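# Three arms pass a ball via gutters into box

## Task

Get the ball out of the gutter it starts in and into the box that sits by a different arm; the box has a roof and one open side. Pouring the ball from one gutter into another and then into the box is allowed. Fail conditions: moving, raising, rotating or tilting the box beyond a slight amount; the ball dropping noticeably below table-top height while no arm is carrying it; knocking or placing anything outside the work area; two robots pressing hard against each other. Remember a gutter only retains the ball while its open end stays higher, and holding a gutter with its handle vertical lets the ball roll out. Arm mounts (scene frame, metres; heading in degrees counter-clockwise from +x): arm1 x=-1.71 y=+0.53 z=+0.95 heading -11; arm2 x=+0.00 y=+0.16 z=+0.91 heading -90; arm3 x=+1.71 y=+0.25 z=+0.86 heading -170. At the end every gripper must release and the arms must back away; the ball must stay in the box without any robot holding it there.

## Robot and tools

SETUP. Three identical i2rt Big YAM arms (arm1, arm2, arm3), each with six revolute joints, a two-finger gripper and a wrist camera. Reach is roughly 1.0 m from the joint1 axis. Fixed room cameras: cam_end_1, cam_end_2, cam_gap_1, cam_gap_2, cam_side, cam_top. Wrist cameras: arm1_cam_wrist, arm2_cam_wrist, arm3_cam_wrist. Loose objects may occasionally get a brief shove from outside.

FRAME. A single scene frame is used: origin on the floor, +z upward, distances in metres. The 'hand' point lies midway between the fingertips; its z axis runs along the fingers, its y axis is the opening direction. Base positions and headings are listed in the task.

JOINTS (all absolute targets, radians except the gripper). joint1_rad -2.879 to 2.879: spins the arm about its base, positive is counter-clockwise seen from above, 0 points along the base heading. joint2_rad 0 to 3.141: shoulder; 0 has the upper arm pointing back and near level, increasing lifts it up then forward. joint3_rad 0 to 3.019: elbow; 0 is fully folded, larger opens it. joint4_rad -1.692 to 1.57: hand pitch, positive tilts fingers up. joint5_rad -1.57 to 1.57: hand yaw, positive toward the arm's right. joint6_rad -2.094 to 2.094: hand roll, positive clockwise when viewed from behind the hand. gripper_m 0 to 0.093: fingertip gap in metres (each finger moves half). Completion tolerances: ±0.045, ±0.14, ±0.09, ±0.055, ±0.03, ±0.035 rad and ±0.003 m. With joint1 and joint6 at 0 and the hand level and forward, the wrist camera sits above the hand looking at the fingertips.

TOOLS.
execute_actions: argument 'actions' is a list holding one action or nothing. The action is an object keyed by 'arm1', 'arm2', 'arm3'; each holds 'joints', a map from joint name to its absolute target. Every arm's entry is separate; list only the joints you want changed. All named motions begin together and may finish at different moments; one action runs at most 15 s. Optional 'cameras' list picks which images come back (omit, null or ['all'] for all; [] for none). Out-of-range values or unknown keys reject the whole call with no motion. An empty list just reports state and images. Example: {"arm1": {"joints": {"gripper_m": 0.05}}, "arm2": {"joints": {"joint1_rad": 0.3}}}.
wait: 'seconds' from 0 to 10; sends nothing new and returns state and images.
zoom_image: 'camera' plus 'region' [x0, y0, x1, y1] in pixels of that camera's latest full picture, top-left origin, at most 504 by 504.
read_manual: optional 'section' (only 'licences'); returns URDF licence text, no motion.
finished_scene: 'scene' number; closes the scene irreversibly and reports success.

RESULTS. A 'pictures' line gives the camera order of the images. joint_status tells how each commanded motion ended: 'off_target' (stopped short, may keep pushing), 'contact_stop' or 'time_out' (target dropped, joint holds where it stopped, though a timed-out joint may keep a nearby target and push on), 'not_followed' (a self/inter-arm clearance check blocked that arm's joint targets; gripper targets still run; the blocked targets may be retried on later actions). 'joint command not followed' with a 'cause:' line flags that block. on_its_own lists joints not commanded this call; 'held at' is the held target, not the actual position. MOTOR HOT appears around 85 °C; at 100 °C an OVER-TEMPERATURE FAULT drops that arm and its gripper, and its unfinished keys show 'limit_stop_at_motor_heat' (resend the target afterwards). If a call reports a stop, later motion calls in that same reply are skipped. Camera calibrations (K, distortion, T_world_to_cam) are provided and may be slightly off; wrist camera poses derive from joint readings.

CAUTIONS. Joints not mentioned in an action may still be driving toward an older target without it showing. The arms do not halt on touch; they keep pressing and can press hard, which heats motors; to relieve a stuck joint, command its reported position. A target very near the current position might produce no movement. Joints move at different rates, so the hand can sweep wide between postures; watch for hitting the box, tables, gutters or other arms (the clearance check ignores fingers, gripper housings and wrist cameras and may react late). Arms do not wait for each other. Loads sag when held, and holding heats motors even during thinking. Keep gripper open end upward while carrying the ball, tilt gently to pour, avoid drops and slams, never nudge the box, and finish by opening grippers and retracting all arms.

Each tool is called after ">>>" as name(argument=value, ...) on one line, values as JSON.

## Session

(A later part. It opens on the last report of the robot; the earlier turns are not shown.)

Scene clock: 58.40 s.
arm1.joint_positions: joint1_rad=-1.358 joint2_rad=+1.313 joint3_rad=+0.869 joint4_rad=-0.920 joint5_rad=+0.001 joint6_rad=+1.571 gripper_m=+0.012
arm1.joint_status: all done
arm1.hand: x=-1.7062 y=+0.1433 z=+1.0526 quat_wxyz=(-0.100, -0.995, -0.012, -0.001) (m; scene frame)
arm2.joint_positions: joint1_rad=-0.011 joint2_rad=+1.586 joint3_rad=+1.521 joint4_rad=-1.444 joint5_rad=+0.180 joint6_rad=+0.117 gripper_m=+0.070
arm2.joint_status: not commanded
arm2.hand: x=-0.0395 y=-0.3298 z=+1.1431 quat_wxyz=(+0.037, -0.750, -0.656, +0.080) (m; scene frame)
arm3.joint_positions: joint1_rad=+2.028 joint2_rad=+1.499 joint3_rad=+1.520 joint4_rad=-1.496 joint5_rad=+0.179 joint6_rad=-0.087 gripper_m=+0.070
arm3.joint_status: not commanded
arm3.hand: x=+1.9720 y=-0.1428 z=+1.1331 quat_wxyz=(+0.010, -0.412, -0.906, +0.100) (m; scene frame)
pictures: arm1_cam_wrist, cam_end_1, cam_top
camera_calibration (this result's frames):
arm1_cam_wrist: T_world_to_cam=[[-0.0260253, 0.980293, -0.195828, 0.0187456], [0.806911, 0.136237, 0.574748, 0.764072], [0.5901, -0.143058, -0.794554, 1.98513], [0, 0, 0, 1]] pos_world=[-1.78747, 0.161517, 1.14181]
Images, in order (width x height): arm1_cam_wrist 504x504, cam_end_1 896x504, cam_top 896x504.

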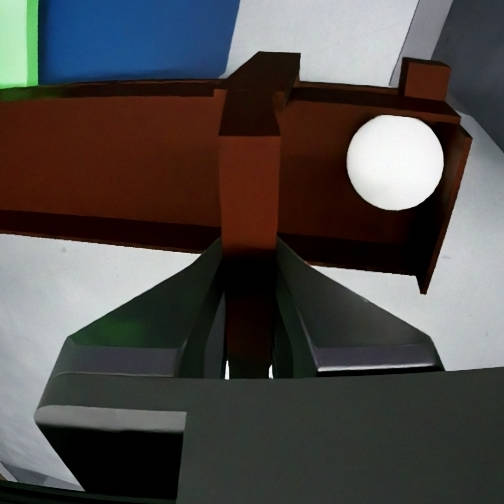

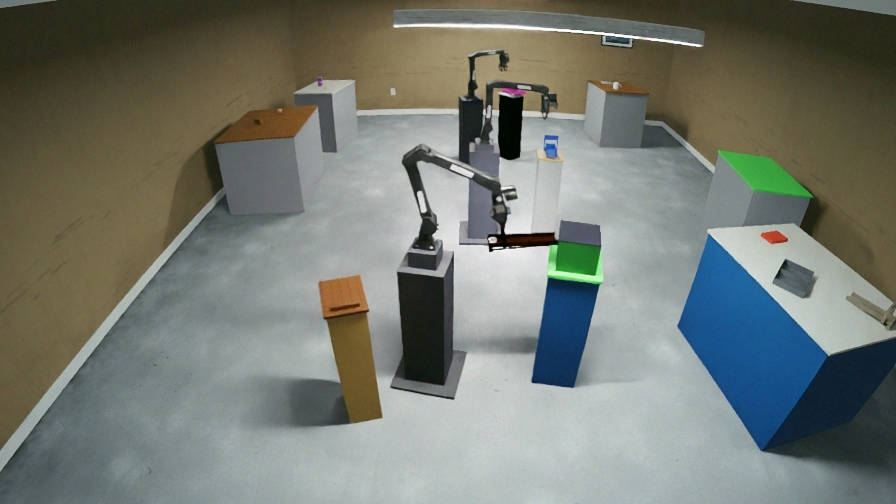

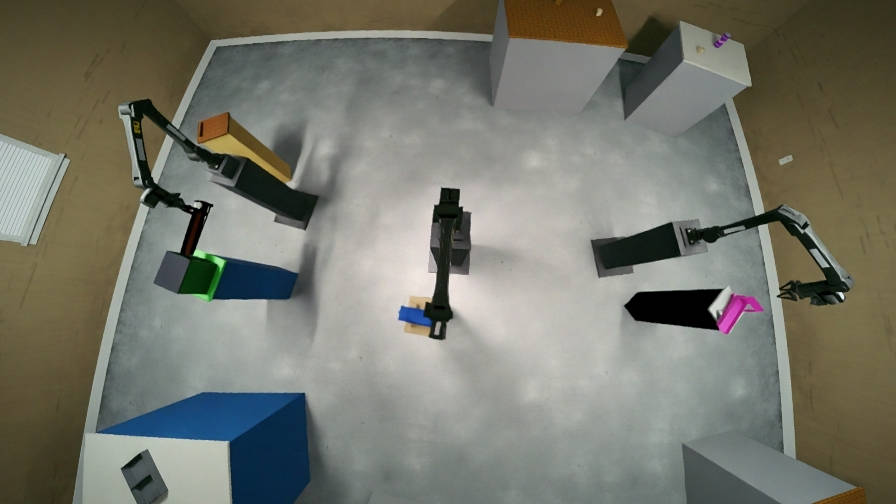

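>>> execute_actions(actions=[{"arm1":{"joints":{"joint2_rad":1.385,"joint3_rad":1.0}}}], cameras=[])

>>> execute_actions(actions=[{"arm1":{"joints":{"joint2_rad":1.46,"joint3_rad":1.08}}}], cameras=["arm1_cam_wrist","cam_end_1","cam_top"])

>>> zoom_image(camera="cam_end_1", region=[490,200,610,290])

>>> zoom_image(camera="cam_top", region=[145,210,229,290])

Scene clock: 60.40 s.
arm1.joint_positions: joint1_rad=-1.358 joint2_rad=+1.396 joint3_rad=+0.935 joint4_rad=-0.920 joint5_rad=+0.001 joint6_rad=+1.571 gripper_m=+0.012
arm1.joint_status: all done
arm1.hand: x=-1.7056 y=+0.1184 z=+1.0467 quat_wxyz=(-0.091, -0.996, -0.012, -0.001) (m; scene frame)
arm2.joint_positions: joint1_rad=-0.011 joint2_rad=+1.586 joint3_rad=+1.521 joint4_rad=-1.444 joint5_rad=+0.180 joint6_rad=+0.117 gripper_m=+0.070
arm2.joint_status: not commanded
arm2.hand: x=-0.0395 y=-0.3298 z=+1.1431 quat_wxyz=(+0.037, -0.750, -0.656, +0.080) (m; scene frame)
arm3.joint_positions: joint1_rad=+2.028 joint2_rad=+1.499 joint3_rad=+1.520 joint4_rad=-1.496 joint5_rad=+0.179 joint6_rad=-0.087 gripper_m=+0.070
arm3.joint_status: not commanded
arm3.hand: x=+1.9720 y=-0.1428 z=+1.1331 quat_wxyz=(+0.010, -0.412, -0.906, +0.100) (m; scene frame)
pictures: none
No camera images: the call's "cameras" was empty. Leave "cameras" out to get every camera's image.

Scene clock: 61.10 s.
arm1.joint_positions: joint1_rad=-1.358 joint2_rad=+1.471 joint3_rad=+1.013 joint4_rad=-0.920 joint5_rad=+0.001 joint6_rad=+1.571 gripper_m=+0.012
arm1.joint_status: all done
arm1.hand: x=-1.7049 y=+0.0883 z=+1.0465 quat_wxyz=(-0.092, -0.996, -0.012, -0.001) (m; scene frame)
arm2.joint_positions: joint1_rad=-0.011 joint2_rad=+1.586 joint3_rad=+1.521 joint4_rad=-1.444 joint5_rad=+0.180 joint6_rad=+0.117 gripper_m=+0.070
arm2.joint_status: not commanded
arm2.hand: x=-0.0395 y=-0.3298 z=+1.1431 quat_wxyz=(+0.037, -0.750, -0.656, +0.080) (m; scene frame)
arm3.joint_positions: joint1_rad=+2.028 joint2_rad=+1.499 joint3_rad=+1.520 joint4_rad=-1.496 joint5_rad=+0.179 joint6_rad=-0.087 gripper_m=+0.070
arm3.joint_status: not commanded
arm3.hand: x=+1.9720 y=-0.1428 z=+1.1331 quat_wxyz=(+0.010, -0.412, -0.906, +0.100) (m; scene frame)
pictures: arm1_cam_wrist, cam_end_1, cam_top
camera_calibration (this result's frames):
arm1_cam_wrist: T_world_to_cam=[[-0.0260967, 0.983027, -0.181593, 0.056277], [0.80711, 0.1279, 0.57638, 0.773342], [0.589824, -0.131524, -0.796749, 1.97248], [0, 0, 0, 1]] pos_world=[-1.78612, 0.105195, 1.13605]
Images, in order (width x height): arm1_cam_wrist 504x504, cam_end_1 896x504, cam_top 896x504.

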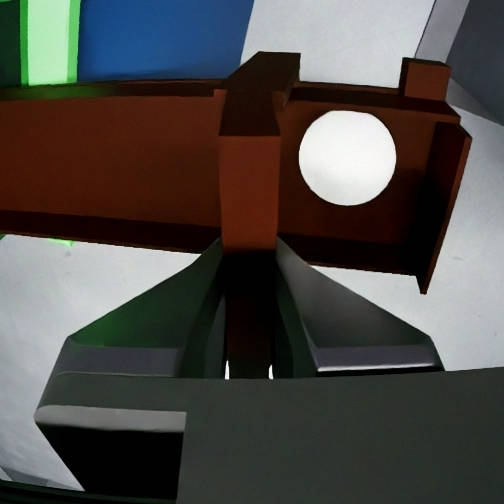

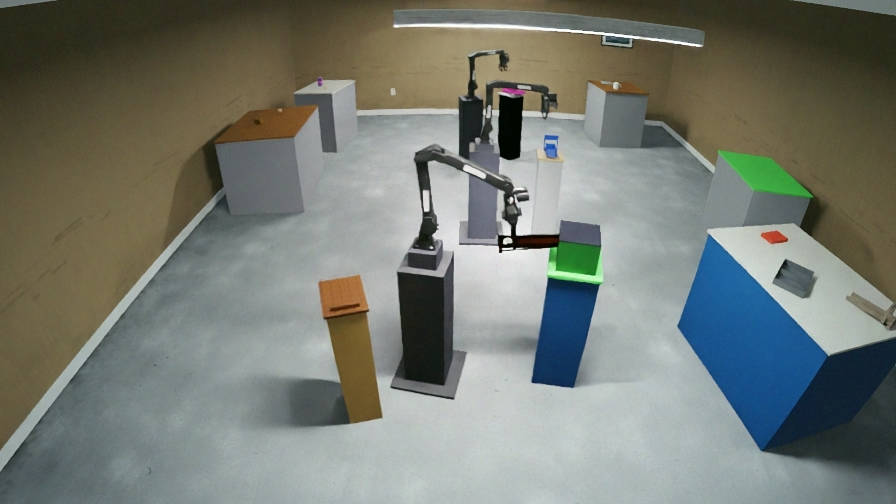

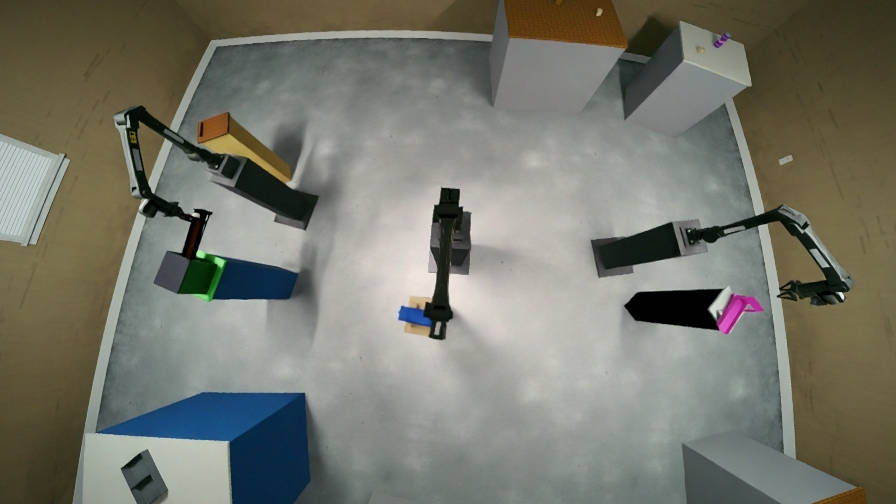

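Region (490, 200, 610, 290) of cam_end_1's 896x504 image, scaled by 4.200, with more detail than that image has; it fills the top 378 rows of this view, and the rest is white.

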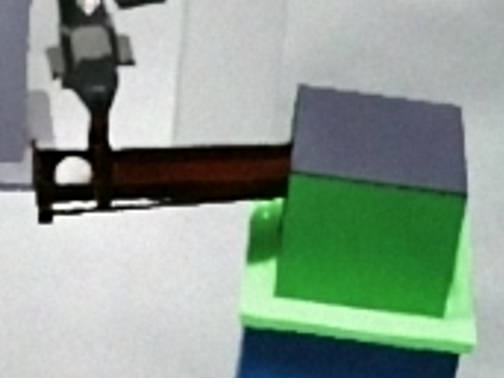

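Region (145, 210, 229, 290) of cam_top's 896x504 image, scaled by 6.000, with more detail than that image has; it fills the top 480 rows of this view, and the rest is white.

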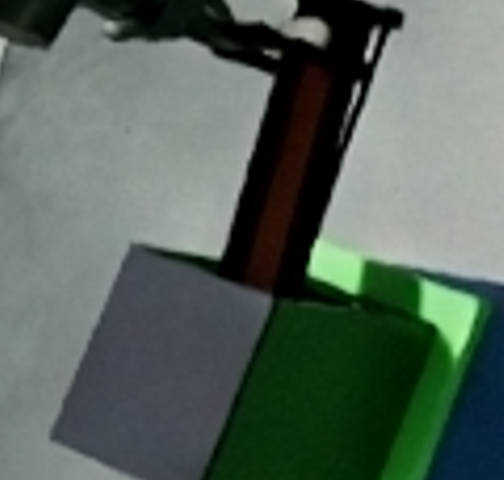

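>>> execute_actions(actions=[{"arm1":{"joints":{"joint2_rad":1.485,"joint3_rad":1.155,"joint4_rad":-1.03}}}], cameras=[])

>>> execute_actions(actions=[{"arm1":{"joints":{"joint2_rad":1.51,"joint3_rad":1.215,"joint4_rad":-1.11}}}], cameras=["arm1_cam_wrist","cam_end_1"])

>>> zoom_image(camera="cam_end_1", region=[490,200,610,290])

Scene clock: 62.53 s.
arm1.joint_positions: joint1_rad=-1.358 joint2_rad=+1.493 joint3_rad=+1.088 joint4_rad=-1.026 joint5_rad=+0.001 joint6_rad=+1.571 gripper_m=+0.012
arm1.joint_status: all done
arm1.hand: x=-1.7048 y=+0.0843 z=+1.0617 quat_wxyz=(-0.066, -0.998, -0.012, -0.001) (m; scene frame)
arm2.joint_positions: joint1_rad=-0.011 joint2_rad=+1.586 joint3_rad=+1.521 joint4_rad=-1.444 joint5_rad=+0.180 joint6_rad=+0.117 gripper_m=+0.070
arm2.joint_status: not commanded
arm2.hand: x=-0.0395 y=-0.3298 z=+1.1431 quat_wxyz=(+0.037, -0.750, -0.656, +0.080) (m; scene frame)
arm3.joint_positions: joint1_rad=+2.028 joint2_rad=+1.499 joint3_rad=+1.520 joint4_rad=-1.496 joint5_rad=+0.179 joint6_rad=-0.087 gripper_m=+0.070
arm3.joint_status: not commanded
arm3.hand: x=+1.9720 y=-0.1428 z=+1.1331 quat_wxyz=(+0.010, -0.412, -0.906, +0.100) (m; scene frame)
pictures: none
No camera images: the call's "cameras" was empty. Leave "cameras" out to get every camera's image.

Scene clock: 63.40 s.
arm1.joint_positions: joint1_rad=-1.358 joint2_rad=+1.517 joint3_rad=+1.144 joint4_rad=-1.106 joint5_rad=+0.001 joint6_rad=+1.571 gripper_m=+0.012
arm1.joint_status: all done
arm1.hand: x=-1.7048 y=+0.0822 z=+1.0708 quat_wxyz=(-0.042, -0.999, -0.012, +0.000) (m; scene frame)
arm2.joint_positions: joint1_rad=-0.011 joint2_rad=+1.586 joint3_rad=+1.521 joint4_rad=-1.444 joint5_rad=+0.180 joint6_rad=+0.117 gripper_m=+0.070
arm2.joint_status: not commanded
arm2.hand: x=-0.0395 y=-0.3298 z=+1.1431 quat_wxyz=(+0.037, -0.750, -0.656, +0.080) (m; scene frame)
arm3.joint_positions: joint1_rad=+2.028 joint2_rad=+1.499 joint3_rad=+1.520 joint4_rad=-1.496 joint5_rad=+0.179 joint6_rad=-0.087 gripper_m=+0.070
arm3.joint_status: not commanded
arm3.hand: x=+1.9720 y=-0.1428 z=+1.1331 quat_wxyz=(+0.010, -0.412, -0.906, +0.100) (m; scene frame)
pictures: arm1_cam_wrist, cam_end_1
camera_calibration (this result's frames):
arm1_cam_wrist: T_world_to_cam=[[-0.026457, 0.996359, -0.0810449, -0.0427171], [0.808523, 0.0690054, 0.584404, 0.758687], [0.587869, -0.0500651, -0.807405, 1.9923], [0, 0, 0, 1]] pos_world=[-1.78576, 0.089953, 1.16175]
Images, in order (width x height): arm1_cam_wrist 504x504, cam_end_1 896x504.

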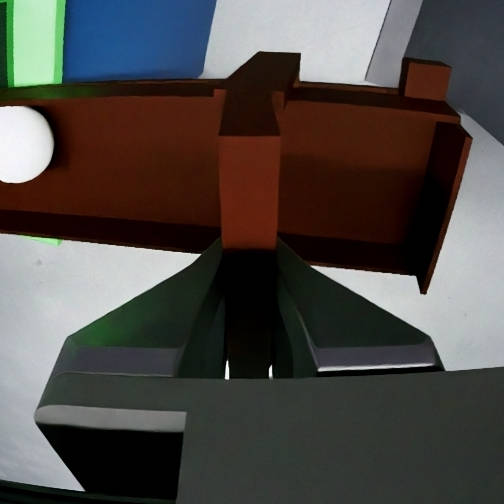

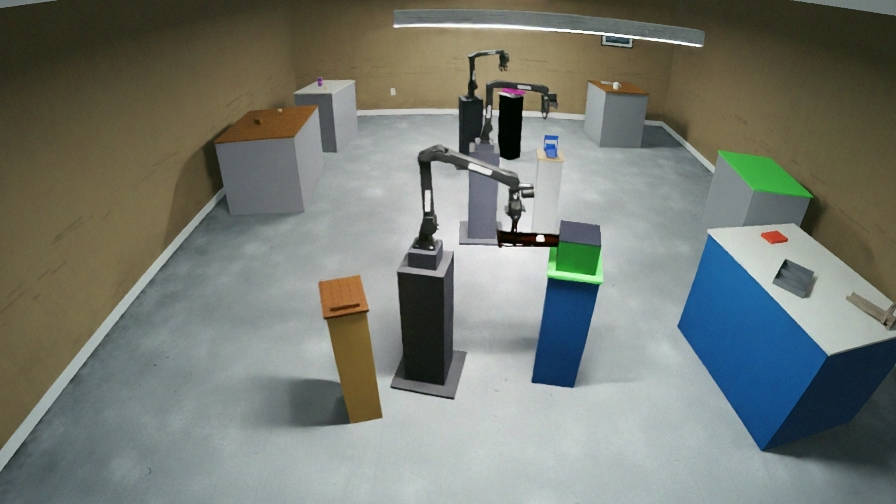

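Region (490, 200, 610, 290) of cam_end_1's 896x504 image, scaled by 4.200, with more detail than that image has; it fills the top 378 rows of this view, and the rest is white.

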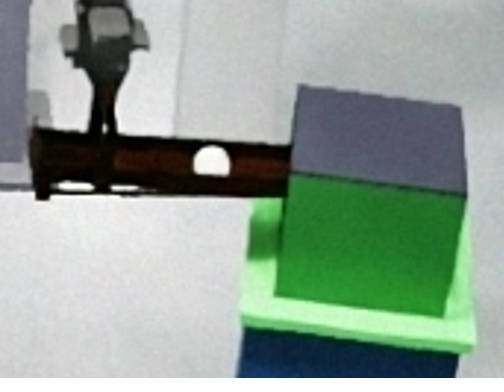

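>>> wait(seconds=1.5)

>>> zoom_image(camera="cam_end_1", region=[490,200,610,290])

Scene clock: 65.20 s.
arm1.joint_positions: joint1_rad=-1.358 joint2_rad=+1.517 joint3_rad=+1.144 joint4_rad=-1.108 joint5_rad=+0.001 joint6_rad=+1.571 gripper_m=+0.012
arm1.joint_status: all done
arm1.hand: x=-1.7048 y=+0.0827 z=+1.0707 quat_wxyz=(-0.041, -0.999, -0.012, +0.000) (m; scene frame)
arm2.joint_positions: joint1_rad=-0.011 joint2_rad=+1.586 joint3_rad=+1.521 joint4_rad=-1.444 joint5_rad=+0.180 joint6_rad=+0.117 gripper_m=+0.070
arm2.joint_status: not commanded
arm2.hand: x=-0.0395 y=-0.3298 z=+1.1431 quat_wxyz=(+0.037, -0.750, -0.656, +0.080) (m; scene frame)
arm3.joint_positions: joint1_rad=+2.028 joint2_rad=+1.499 joint3_rad=+1.520 joint4_rad=-1.496 joint5_rad=+0.179 joint6_rad=-0.087 gripper_m=+0.070
arm3.joint_status: not commanded
arm3.hand: x=+1.9720 y=-0.1428 z=+1.1331 quat_wxyz=(+0.010, -0.412, -0.906, +0.100) (m; scene frame)
wait: 1.50 s; at rest from the start
pictures: arm1_cam_wrist, arm2_cam_wrist, arm3_cam_wrist, cam_end_1, cam_end_2, cam_gap_1, cam_gap_2, cam_side, cam_top
camera_calibration (this result's frames):
arm1_cam_wrist: T_world_to_cam=[[-0.0264614, 0.996512, -0.0791437, -0.045242], [0.80855, 0.0678915, 0.584498, 0.758724], [0.587832, -0.0485249, -0.807526, 1.99224], [0, 0, 0, 1]] pos_world=[-1.78577, 0.0902468, 1.16173]
arm2_cam_wrist: T_world_to_cam=[[-0.975613, 0.14624, 0.163685, -0.181335], [0.210964, 0.830642, 0.515294, -0.301422], [-0.0606065, 0.537259, -0.841237, 1.25626], [0, 0, 0, 1]] pos_world=[-0.0371865, -0.398043, 1.24181]
arm3_cam_wrist: T_world_to_cam=[[-0.744147, -0.63648, 0.202829, 1.14171], [-0.475118, 0.717715, 0.509067, 0.466104], [-0.469584, 0.282452, -0.836488, 2.03491], [0, 0, 0, 1]] pos_world=[2.02662, -0.182621, 1.23333]
Images, in order (width x height): arm1_cam_wrist 504x504, arm2_cam_wrist 504x504, arm3_cam_wrist 504x504, cam_end_1 896x504, cam_end_2 896x504, cam_gap_1 896x504, cam_gap_2 896x504, cam_side 896x504, cam_top 896x504.

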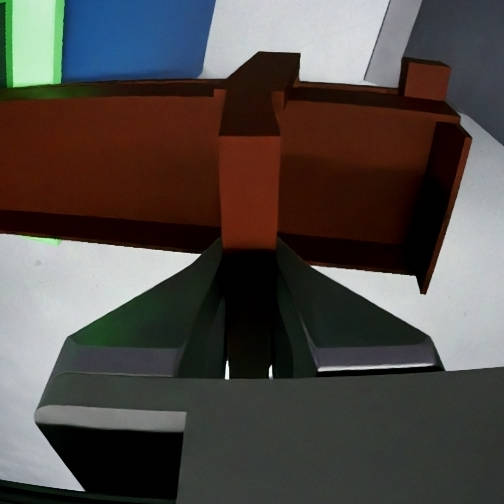

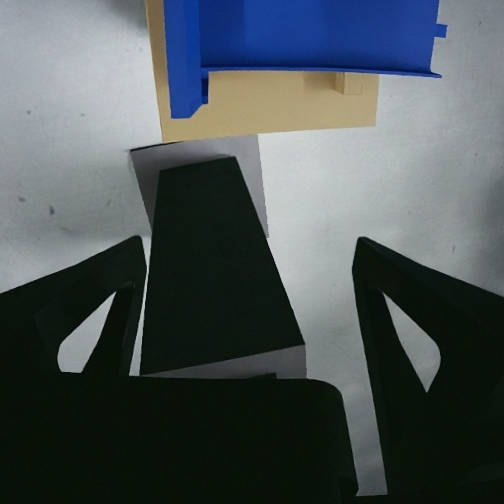

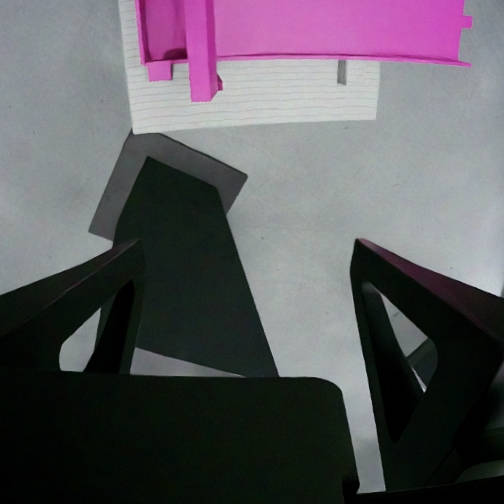

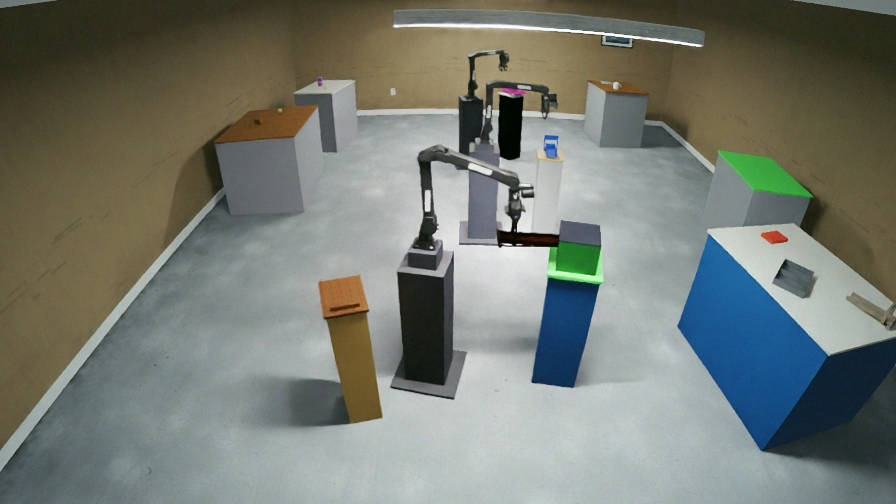

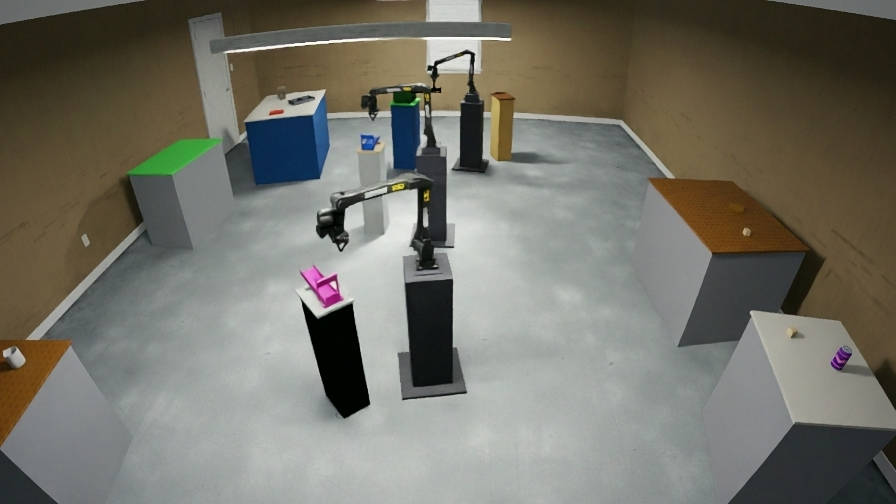

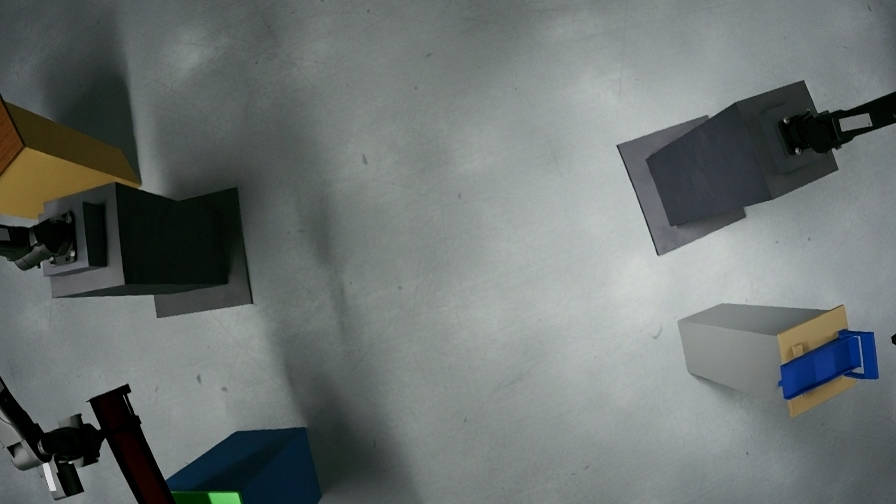

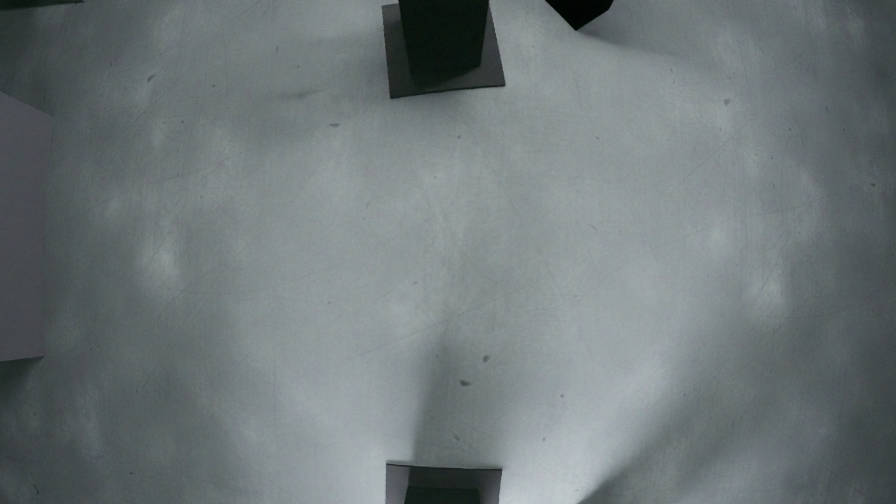

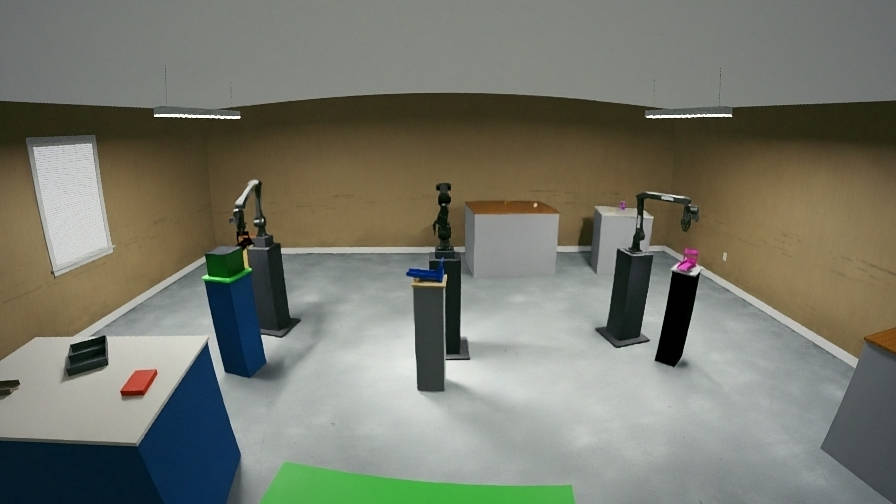

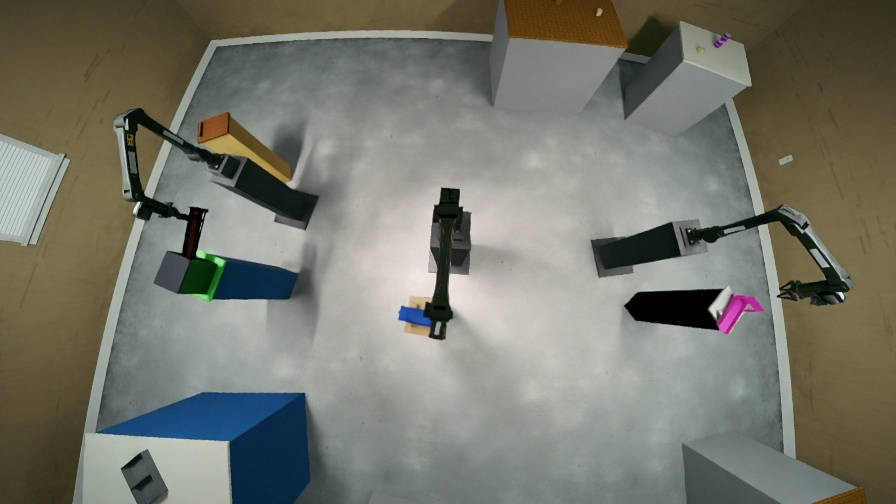

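Region (490, 200, 610, 290) of cam_end_1's 896x504 image, scaled by 4.200, with more detail than that image has; it fills the top 378 rows of this view, and the rest is white.

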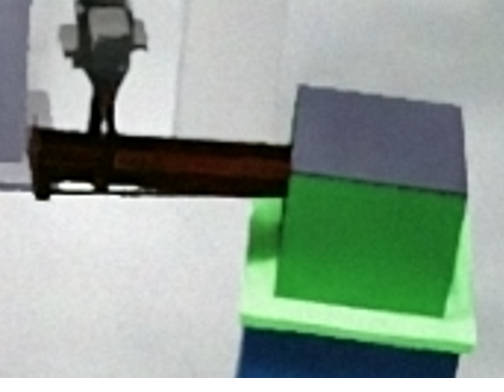

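The ball is in the box. Withdrawing the gutter and returning it to its table.

>>> execute_actions(actions=[{"arm1":{"joints":{"joint2_rad":1.40,"joint3_rad":1.055,"joint4_rad":-1.11}}}], cameras=[])

>>> execute_actions(actions=[{"arm1":{"joints":{"joint2_rad":1.25,"joint3_rad":0.91}}}], cameras=["cam_end_1"])

Scene clock: 66.60 s.
arm1.joint_positions: joint1_rad=-1.358 joint2_rad=+1.405 joint3_rad=+1.046 joint4_rad=-1.112 joint5_rad=+0.001 joint6_rad=+1.571 gripper_m=+0.012
arm1.joint_status: all done
arm1.hand: x=-1.7057 y=+0.1208 z=+1.0794 quat_wxyz=(-0.046, -0.999, -0.012, +0.000) (m; scene frame)
arm2.joint_positions: joint1_rad=-0.011 joint2_rad=+1.586 joint3_rad=+1.521 joint4_rad=-1.444 joint5_rad=+0.180 joint6_rad=+0.117 gripper_m=+0.070
arm2.joint_status: not commanded
arm2.hand: x=-0.0395 y=-0.3298 z=+1.1431 quat_wxyz=(+0.037, -0.750, -0.656, +0.080) (m; scene frame)
arm3.joint_positions: joint1_rad=+2.028 joint2_rad=+1.499 joint3_rad=+1.520 joint4_rad=-1.496 joint5_rad=+0.179 joint6_rad=-0.087 gripper_m=+0.070
arm3.joint_status: not commanded
arm3.hand: x=+1.9720 y=-0.1428 z=+1.1331 quat_wxyz=(+0.010, -0.412, -0.906, +0.100) (m; scene frame)
pictures: none
No camera images: the call's "cameras" was empty. Leave "cameras" out to get every camera's image.

Scene clock: 67.53 s.
arm1.joint_positions: joint1_rad=-1.358 joint2_rad=+1.259 joint3_rad=+0.896 joint4_rad=-1.115 joint5_rad=+0.001 joint6_rad=+1.571 gripper_m=+0.012
arm1.joint_status: all done
arm1.hand: x=-1.7071 y=+0.1794 z=+1.0746 quat_wxyz=(-0.042, -0.999, -0.012, +0.000) (m; scene frame)
arm2.joint_positions: joint1_rad=-0.011 joint2_rad=+1.586 joint3_rad=+1.521 joint4_rad=-1.444 joint5_rad=+0.180 joint6_rad=+0.117 gripper_m=+0.070
arm2.joint_status: not commanded
arm2.hand: x=-0.0395 y=-0.3298 z=+1.1431 quat_wxyz=(+0.037, -0.750, -0.656, +0.080) (m; scene frame)
arm3.joint_positions: joint1_rad=+2.028 joint2_rad=+1.499 joint3_rad=+1.520 joint4_rad=-1.496 joint5_rad=+0.179 joint6_rad=-0.087 gripper_m=+0.070
arm3.joint_status: not commanded
arm3.hand: x=+1.9720 y=-0.1428 z=+1.1331 quat_wxyz=(+0.010, -0.412, -0.906, +0.100) (m; scene frame)
pictures: cam_end_1
Images, in order (width x height): cam_end_1 896x504.

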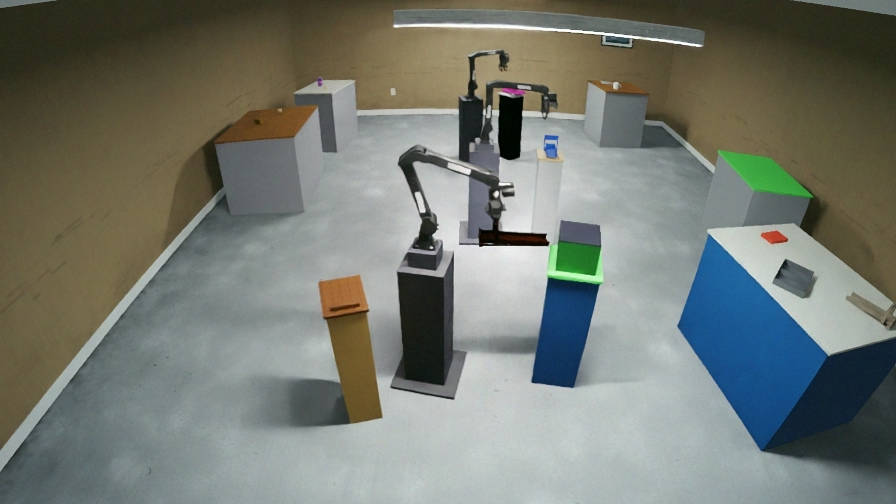

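>>> execute_actions(actions=[], cameras=["cam_end_1","cam_top"])

>>> execute_actions(actions=[{"arm1":{"joints":{"joint1_rad":-0.5}}}], cameras=["cam_end_1"])

Scene clock: 68.83 s.
arm1.joint_positions: joint1_rad=-1.358 joint2_rad=+1.259 joint3_rad=+0.896 joint4_rad=-1.115 joint5_rad=+0.001 joint6_rad=+1.571 gripper_m=+0.012
arm1.joint_status: all done
arm1.hand: x=-1.7071 y=+0.1794 z=+1.0746 quat_wxyz=(-0.042, -0.999, -0.012, +0.000) (m; scene frame)
arm2.joint_positions: joint1_rad=-0.011 joint2_rad=+1.586 joint3_rad=+1.521 joint4_rad=-1.444 joint5_rad=+0.180 joint6_rad=+0.117 gripper_m=+0.070
arm2.joint_status: not commanded
arm2.hand: x=-0.0395 y=-0.3298 z=+1.1431 quat_wxyz=(+0.037, -0.750, -0.656, +0.080) (m; scene frame)
arm3.joint_positions: joint1_rad=+2.028 joint2_rad=+1.499 joint3_rad=+1.520 joint4_rad=-1.496 joint5_rad=+0.179 joint6_rad=-0.087 gripper_m=+0.070
arm3.joint_status: not commanded
arm3.hand: x=+1.9720 y=-0.1428 z=+1.1331 quat_wxyz=(+0.010, -0.412, -0.906, +0.100) (m; scene frame)
pictures: cam_end_1, cam_top
Images, in order (width x height): cam_end_1 896x504, cam_top 896x504.

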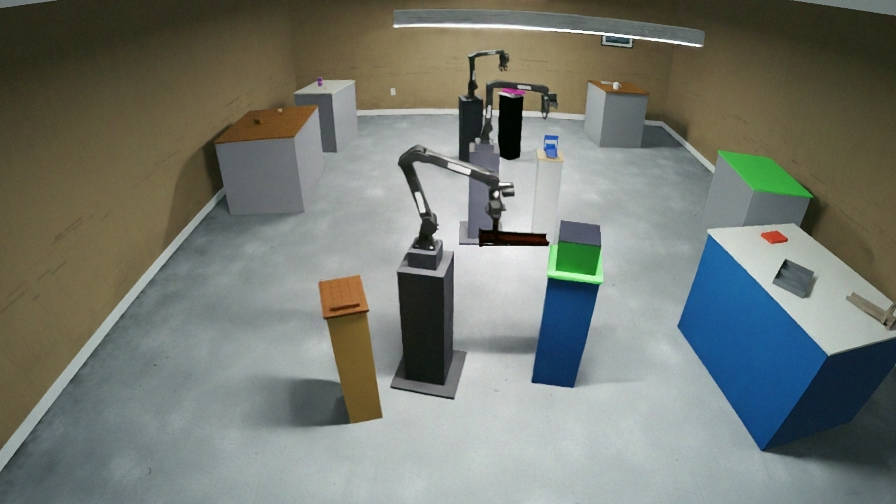

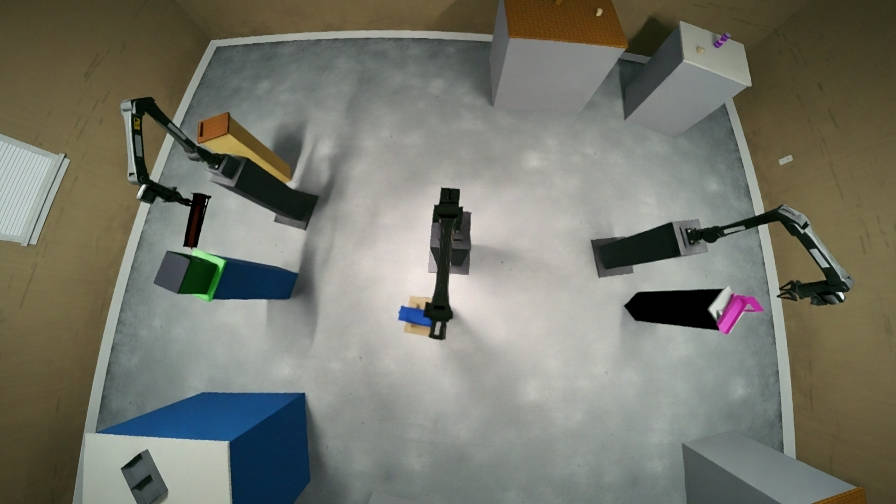

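Scene clock: 70.23 s.
arm1.joint_positions: joint1_rad=-0.502 joint2_rad=+1.259 joint3_rad=+0.896 joint4_rad=-1.115 joint5_rad=-0.001 joint6_rad=+1.571 gripper_m=+0.012
arm1.joint_status: all done
arm1.hand: x=-1.4453 y=+0.3061 z=+1.0756 quat_wxyz=(-0.038, -0.904, -0.425, -0.022) (m; scene frame)
arm2.joint_positions: joint1_rad=-0.011 joint2_rad=+1.586 joint3_rad=+1.521 joint4_rad=-1.444 joint5_rad=+0.180 joint6_rad=+0.117 gripper_m=+0.070
arm2.joint_status: not commanded
arm2.hand: x=-0.0395 y=-0.3298 z=+1.1431 quat_wxyz=(+0.037, -0.750, -0.656, +0.080) (m; scene frame)
arm3.joint_positions: joint1_rad=+2.028 joint2_rad=+1.499 joint3_rad=+1.520 joint4_rad=-1.496 joint5_rad=+0.179 joint6_rad=-0.087 gripper_m=+0.070
arm3.joint_status: not commanded
arm3.hand: x=+1.9720 y=-0.1428 z=+1.1331 quat_wxyz=(+0.010, -0.412, -0.906, +0.100) (m; scene frame)
pictures: cam_end_1
Images, in order (width x height): cam_end_1 896x504.

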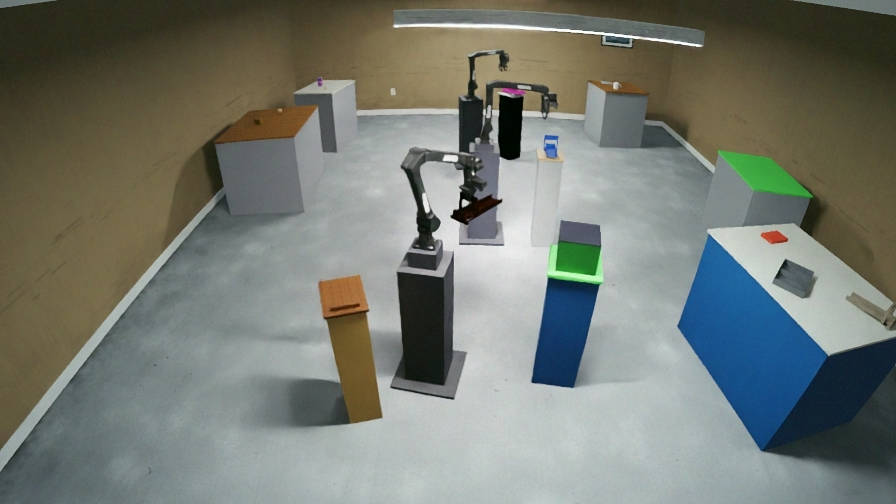

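>>> execute_actions(actions=[{"arm1":{"joints":{"joint1_rad":2.265,"joint2_rad":1.53,"joint3_rad":1.22,"joint4_rad":-1.13,"joint5_rad":-0.18,"joint6_rad":0.155}}}], cameras=["cam_end_1","cam_top"])

Scene clock: 72.97 s.
arm1.joint_positions: joint1_rad=+2.271 joint2_rad=+1.551 joint3_rad=+1.175 joint4_rad=-1.125 joint5_rad=-0.178 joint6_rad=+0.161 gripper_m=+0.012
arm1.joint_status: all done
arm1.hand: x=-1.9632 y=+0.9112 z=+1.0765 quat_wxyz=(+0.062, +0.818, -0.568, -0.072) (m; scene frame)
arm2.joint_positions: joint1_rad=-0.011 joint2_rad=+1.586 joint3_rad=+1.521 joint4_rad=-1.444 joint5_rad=+0.180 joint6_rad=+0.117 gripper_m=+0.070
arm2.joint_status: not commanded
arm2.hand: x=-0.0395 y=-0.3298 z=+1.1431 quat_wxyz=(+0.037, -0.750, -0.656, +0.080) (m; scene frame)
arm3.joint_positions: joint1_rad=+2.028 joint2_rad=+1.499 joint3_rad=+1.520 joint4_rad=-1.496 joint5_rad=+0.179 joint6_rad=-0.087 gripper_m=+0.070
arm3.joint_status: not commanded
arm3.hand: x=+1.9720 y=-0.1428 z=+1.1331 quat_wxyz=(+0.010, -0.412, -0.906, +0.100) (m; scene frame)
pictures: cam_end_1, cam_top
Images, in order (width x height): cam_end_1 896x504, cam_top 896x504.

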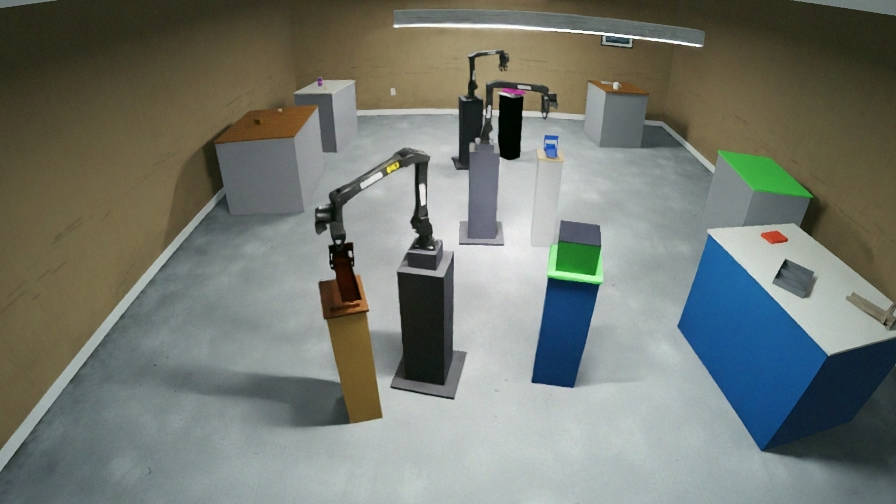

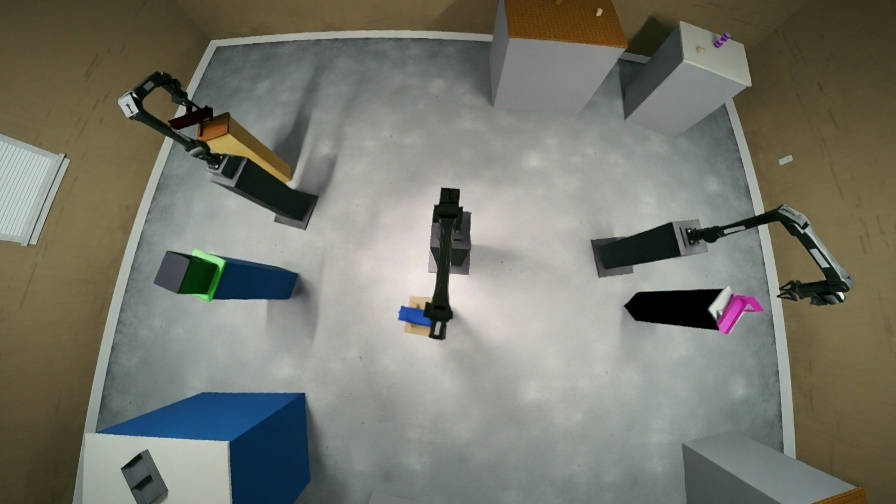

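>>> execute_actions(actions=[{"arm1":{"joints":{"joint2_rad":1.745,"joint3_rad":1.17,"joint4_rad":-0.915}}}], cameras=["cam_end_1"])

>>> zoom_image(camera="cam_end_1", region=[300,240,400,330])

Scene clock: 74.67 s.
arm1.joint_positions: joint1_rad=+2.266 joint2_rad=+1.770 joint3_rad=+1.160 joint4_rad=-0.927 joint5_rad=-0.178 joint6_rad=+0.162 gripper_m=+0.012
arm1.joint_status: all done
arm1.hand: x=-1.9761 y=+0.9395 z=+0.9758 quat_wxyz=(+0.069, +0.815, -0.572, -0.056) (m; scene frame)
arm2.joint_positions: joint1_rad=-0.011 joint2_rad=+1.586 joint3_rad=+1.521 joint4_rad=-1.444 joint5_rad=+0.180 joint6_rad=+0.117 gripper_m=+0.070
arm2.joint_status: not commanded
arm2.hand: x=-0.0395 y=-0.3298 z=+1.1431 quat_wxyz=(+0.037, -0.750, -0.656, +0.080) (m; scene frame)
arm3.joint_positions: joint1_rad=+2.028 joint2_rad=+1.499 joint3_rad=+1.520 joint4_rad=-1.496 joint5_rad=+0.179 joint6_rad=-0.087 gripper_m=+0.070
arm3.joint_status: not commanded
arm3.hand: x=+1.9720 y=-0.1428 z=+1.1331 quat_wxyz=(+0.010, -0.412, -0.906, +0.100) (m; scene frame)
pictures: cam_end_1
Images, in order (width x height): cam_end_1 896x504.

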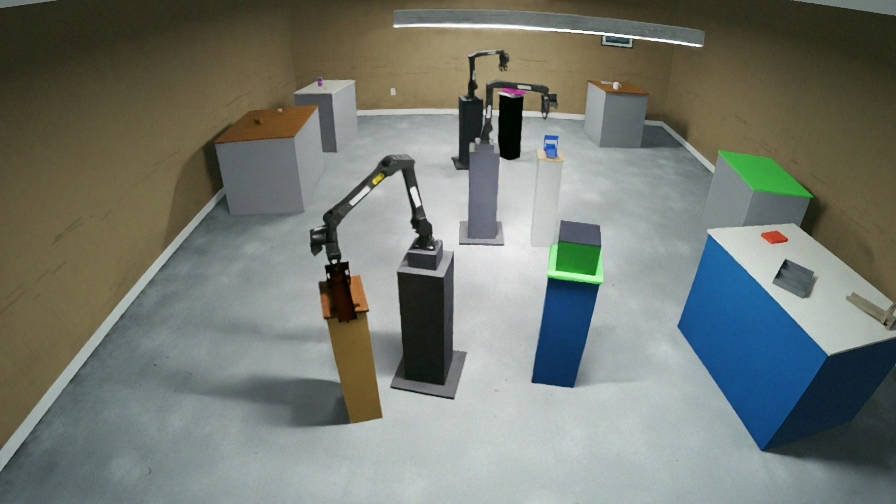

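Region (300, 240, 400, 330) of cam_end_1's 896x504 image, scaled by 5.040, with more detail than that image has; it fills the top 454 rows of this view, and the rest is white.

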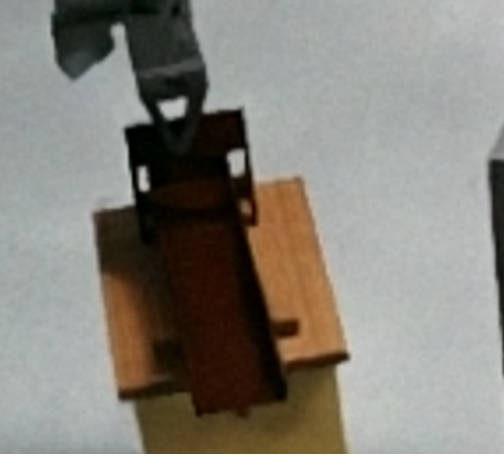

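>>> execute_actions(actions=[{"arm1":{"joints":{"gripper_m":0.07}}}], cameras=[])

>>> execute_actions(actions=[{"arm1":{"joints":{"joint2_rad":1.45,"joint4_rad":-1.2}}}], cameras=["cam_end_1","cam_side"])

Scene clock: 76.93 s.
arm1.joint_positions: joint1_rad=+2.266 joint2_rad=+1.760 joint3_rad=+1.160 joint4_rad=-0.926 joint5_rad=-0.177 joint6_rad=+0.162 gripper_m=+0.070
arm1.joint_status: all done
arm1.hand: x=-1.9765 y=+0.9405 z=+0.9803 quat_wxyz=(+0.067, +0.816, -0.571, -0.061) (m; scene frame)
arm2.joint_positions: joint1_rad=-0.011 joint2_rad=+1.586 joint3_rad=+1.521 joint4_rad=-1.444 joint5_rad=+0.180 joint6_rad=+0.117 gripper_m=+0.070
arm2.joint_status: not commanded
arm2.hand: x=-0.0395 y=-0.3298 z=+1.1431 quat_wxyz=(+0.037, -0.750, -0.656, +0.080) (m; scene frame)
arm3.joint_positions: joint1_rad=+2.028 joint2_rad=+1.499 joint3_rad=+1.520 joint4_rad=-1.496 joint5_rad=+0.179 joint6_rad=-0.087 gripper_m=+0.070
arm3.joint_status: not commanded
arm3.hand: x=+1.9720 y=-0.1428 z=+1.1331 quat_wxyz=(+0.010, -0.412, -0.906, +0.100) (m; scene frame)
pictures: none
No camera images: the call's "cameras" was empty. Leave "cameras" out to get every camera's image.

Scene clock: 78.20 s.
arm1.joint_positions: joint1_rad=+2.266 joint2_rad=+1.444 joint3_rad=+1.160 joint4_rad=-1.191 joint5_rad=-0.177 joint6_rad=+0.162 gripper_m=+0.070
arm1.joint_status: all done
arm1.hand: x=-1.9500 y=+0.8916 z=+1.1145 quat_wxyz=(+0.056, +0.816, -0.569, -0.083) (m; scene frame)
arm2.joint_positions: joint1_rad=-0.011 joint2_rad=+1.586 joint3_rad=+1.521 joint4_rad=-1.444 joint5_rad=+0.180 joint6_rad=+0.117 gripper_m=+0.070
arm2.joint_status: not commanded
arm2.hand: x=-0.0395 y=-0.3298 z=+1.1431 quat_wxyz=(+0.037, -0.750, -0.656, +0.080) (m; scene frame)
arm3.joint_positions: joint1_rad=+2.028 joint2_rad=+1.499 joint3_rad=+1.520 joint4_rad=-1.496 joint5_rad=+0.179 joint6_rad=-0.087 gripper_m=+0.070
arm3.joint_status: not commanded
arm3.hand: x=+1.9720 y=-0.1428 z=+1.1331 quat_wxyz=(+0.010, -0.412, -0.906, +0.100) (m; scene frame)
pictures: cam_end_1, cam_side
Images, in order (width x height): cam_end_1 896x504, cam_side 896x504.

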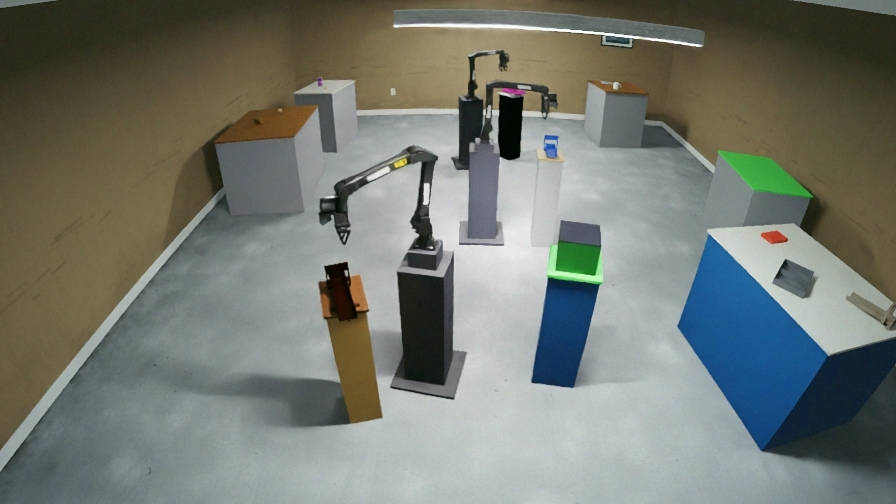

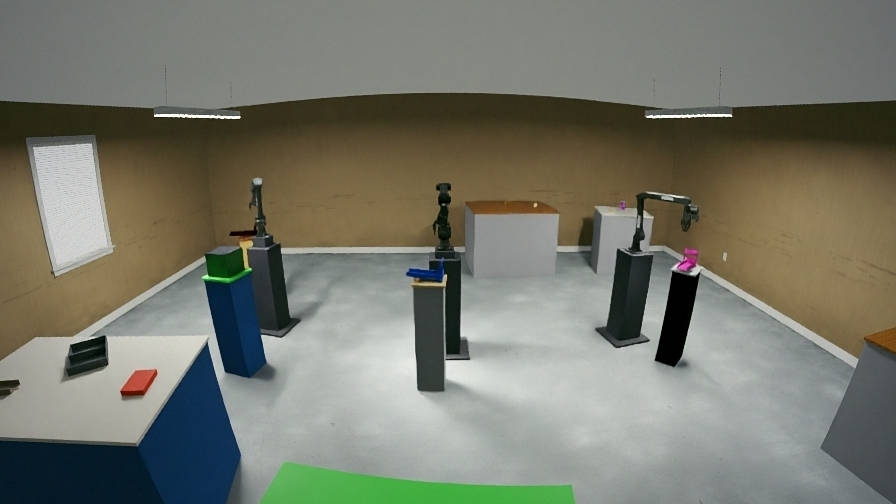

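>>> finished_scene(scene=2)

The scene is finished: the task was done.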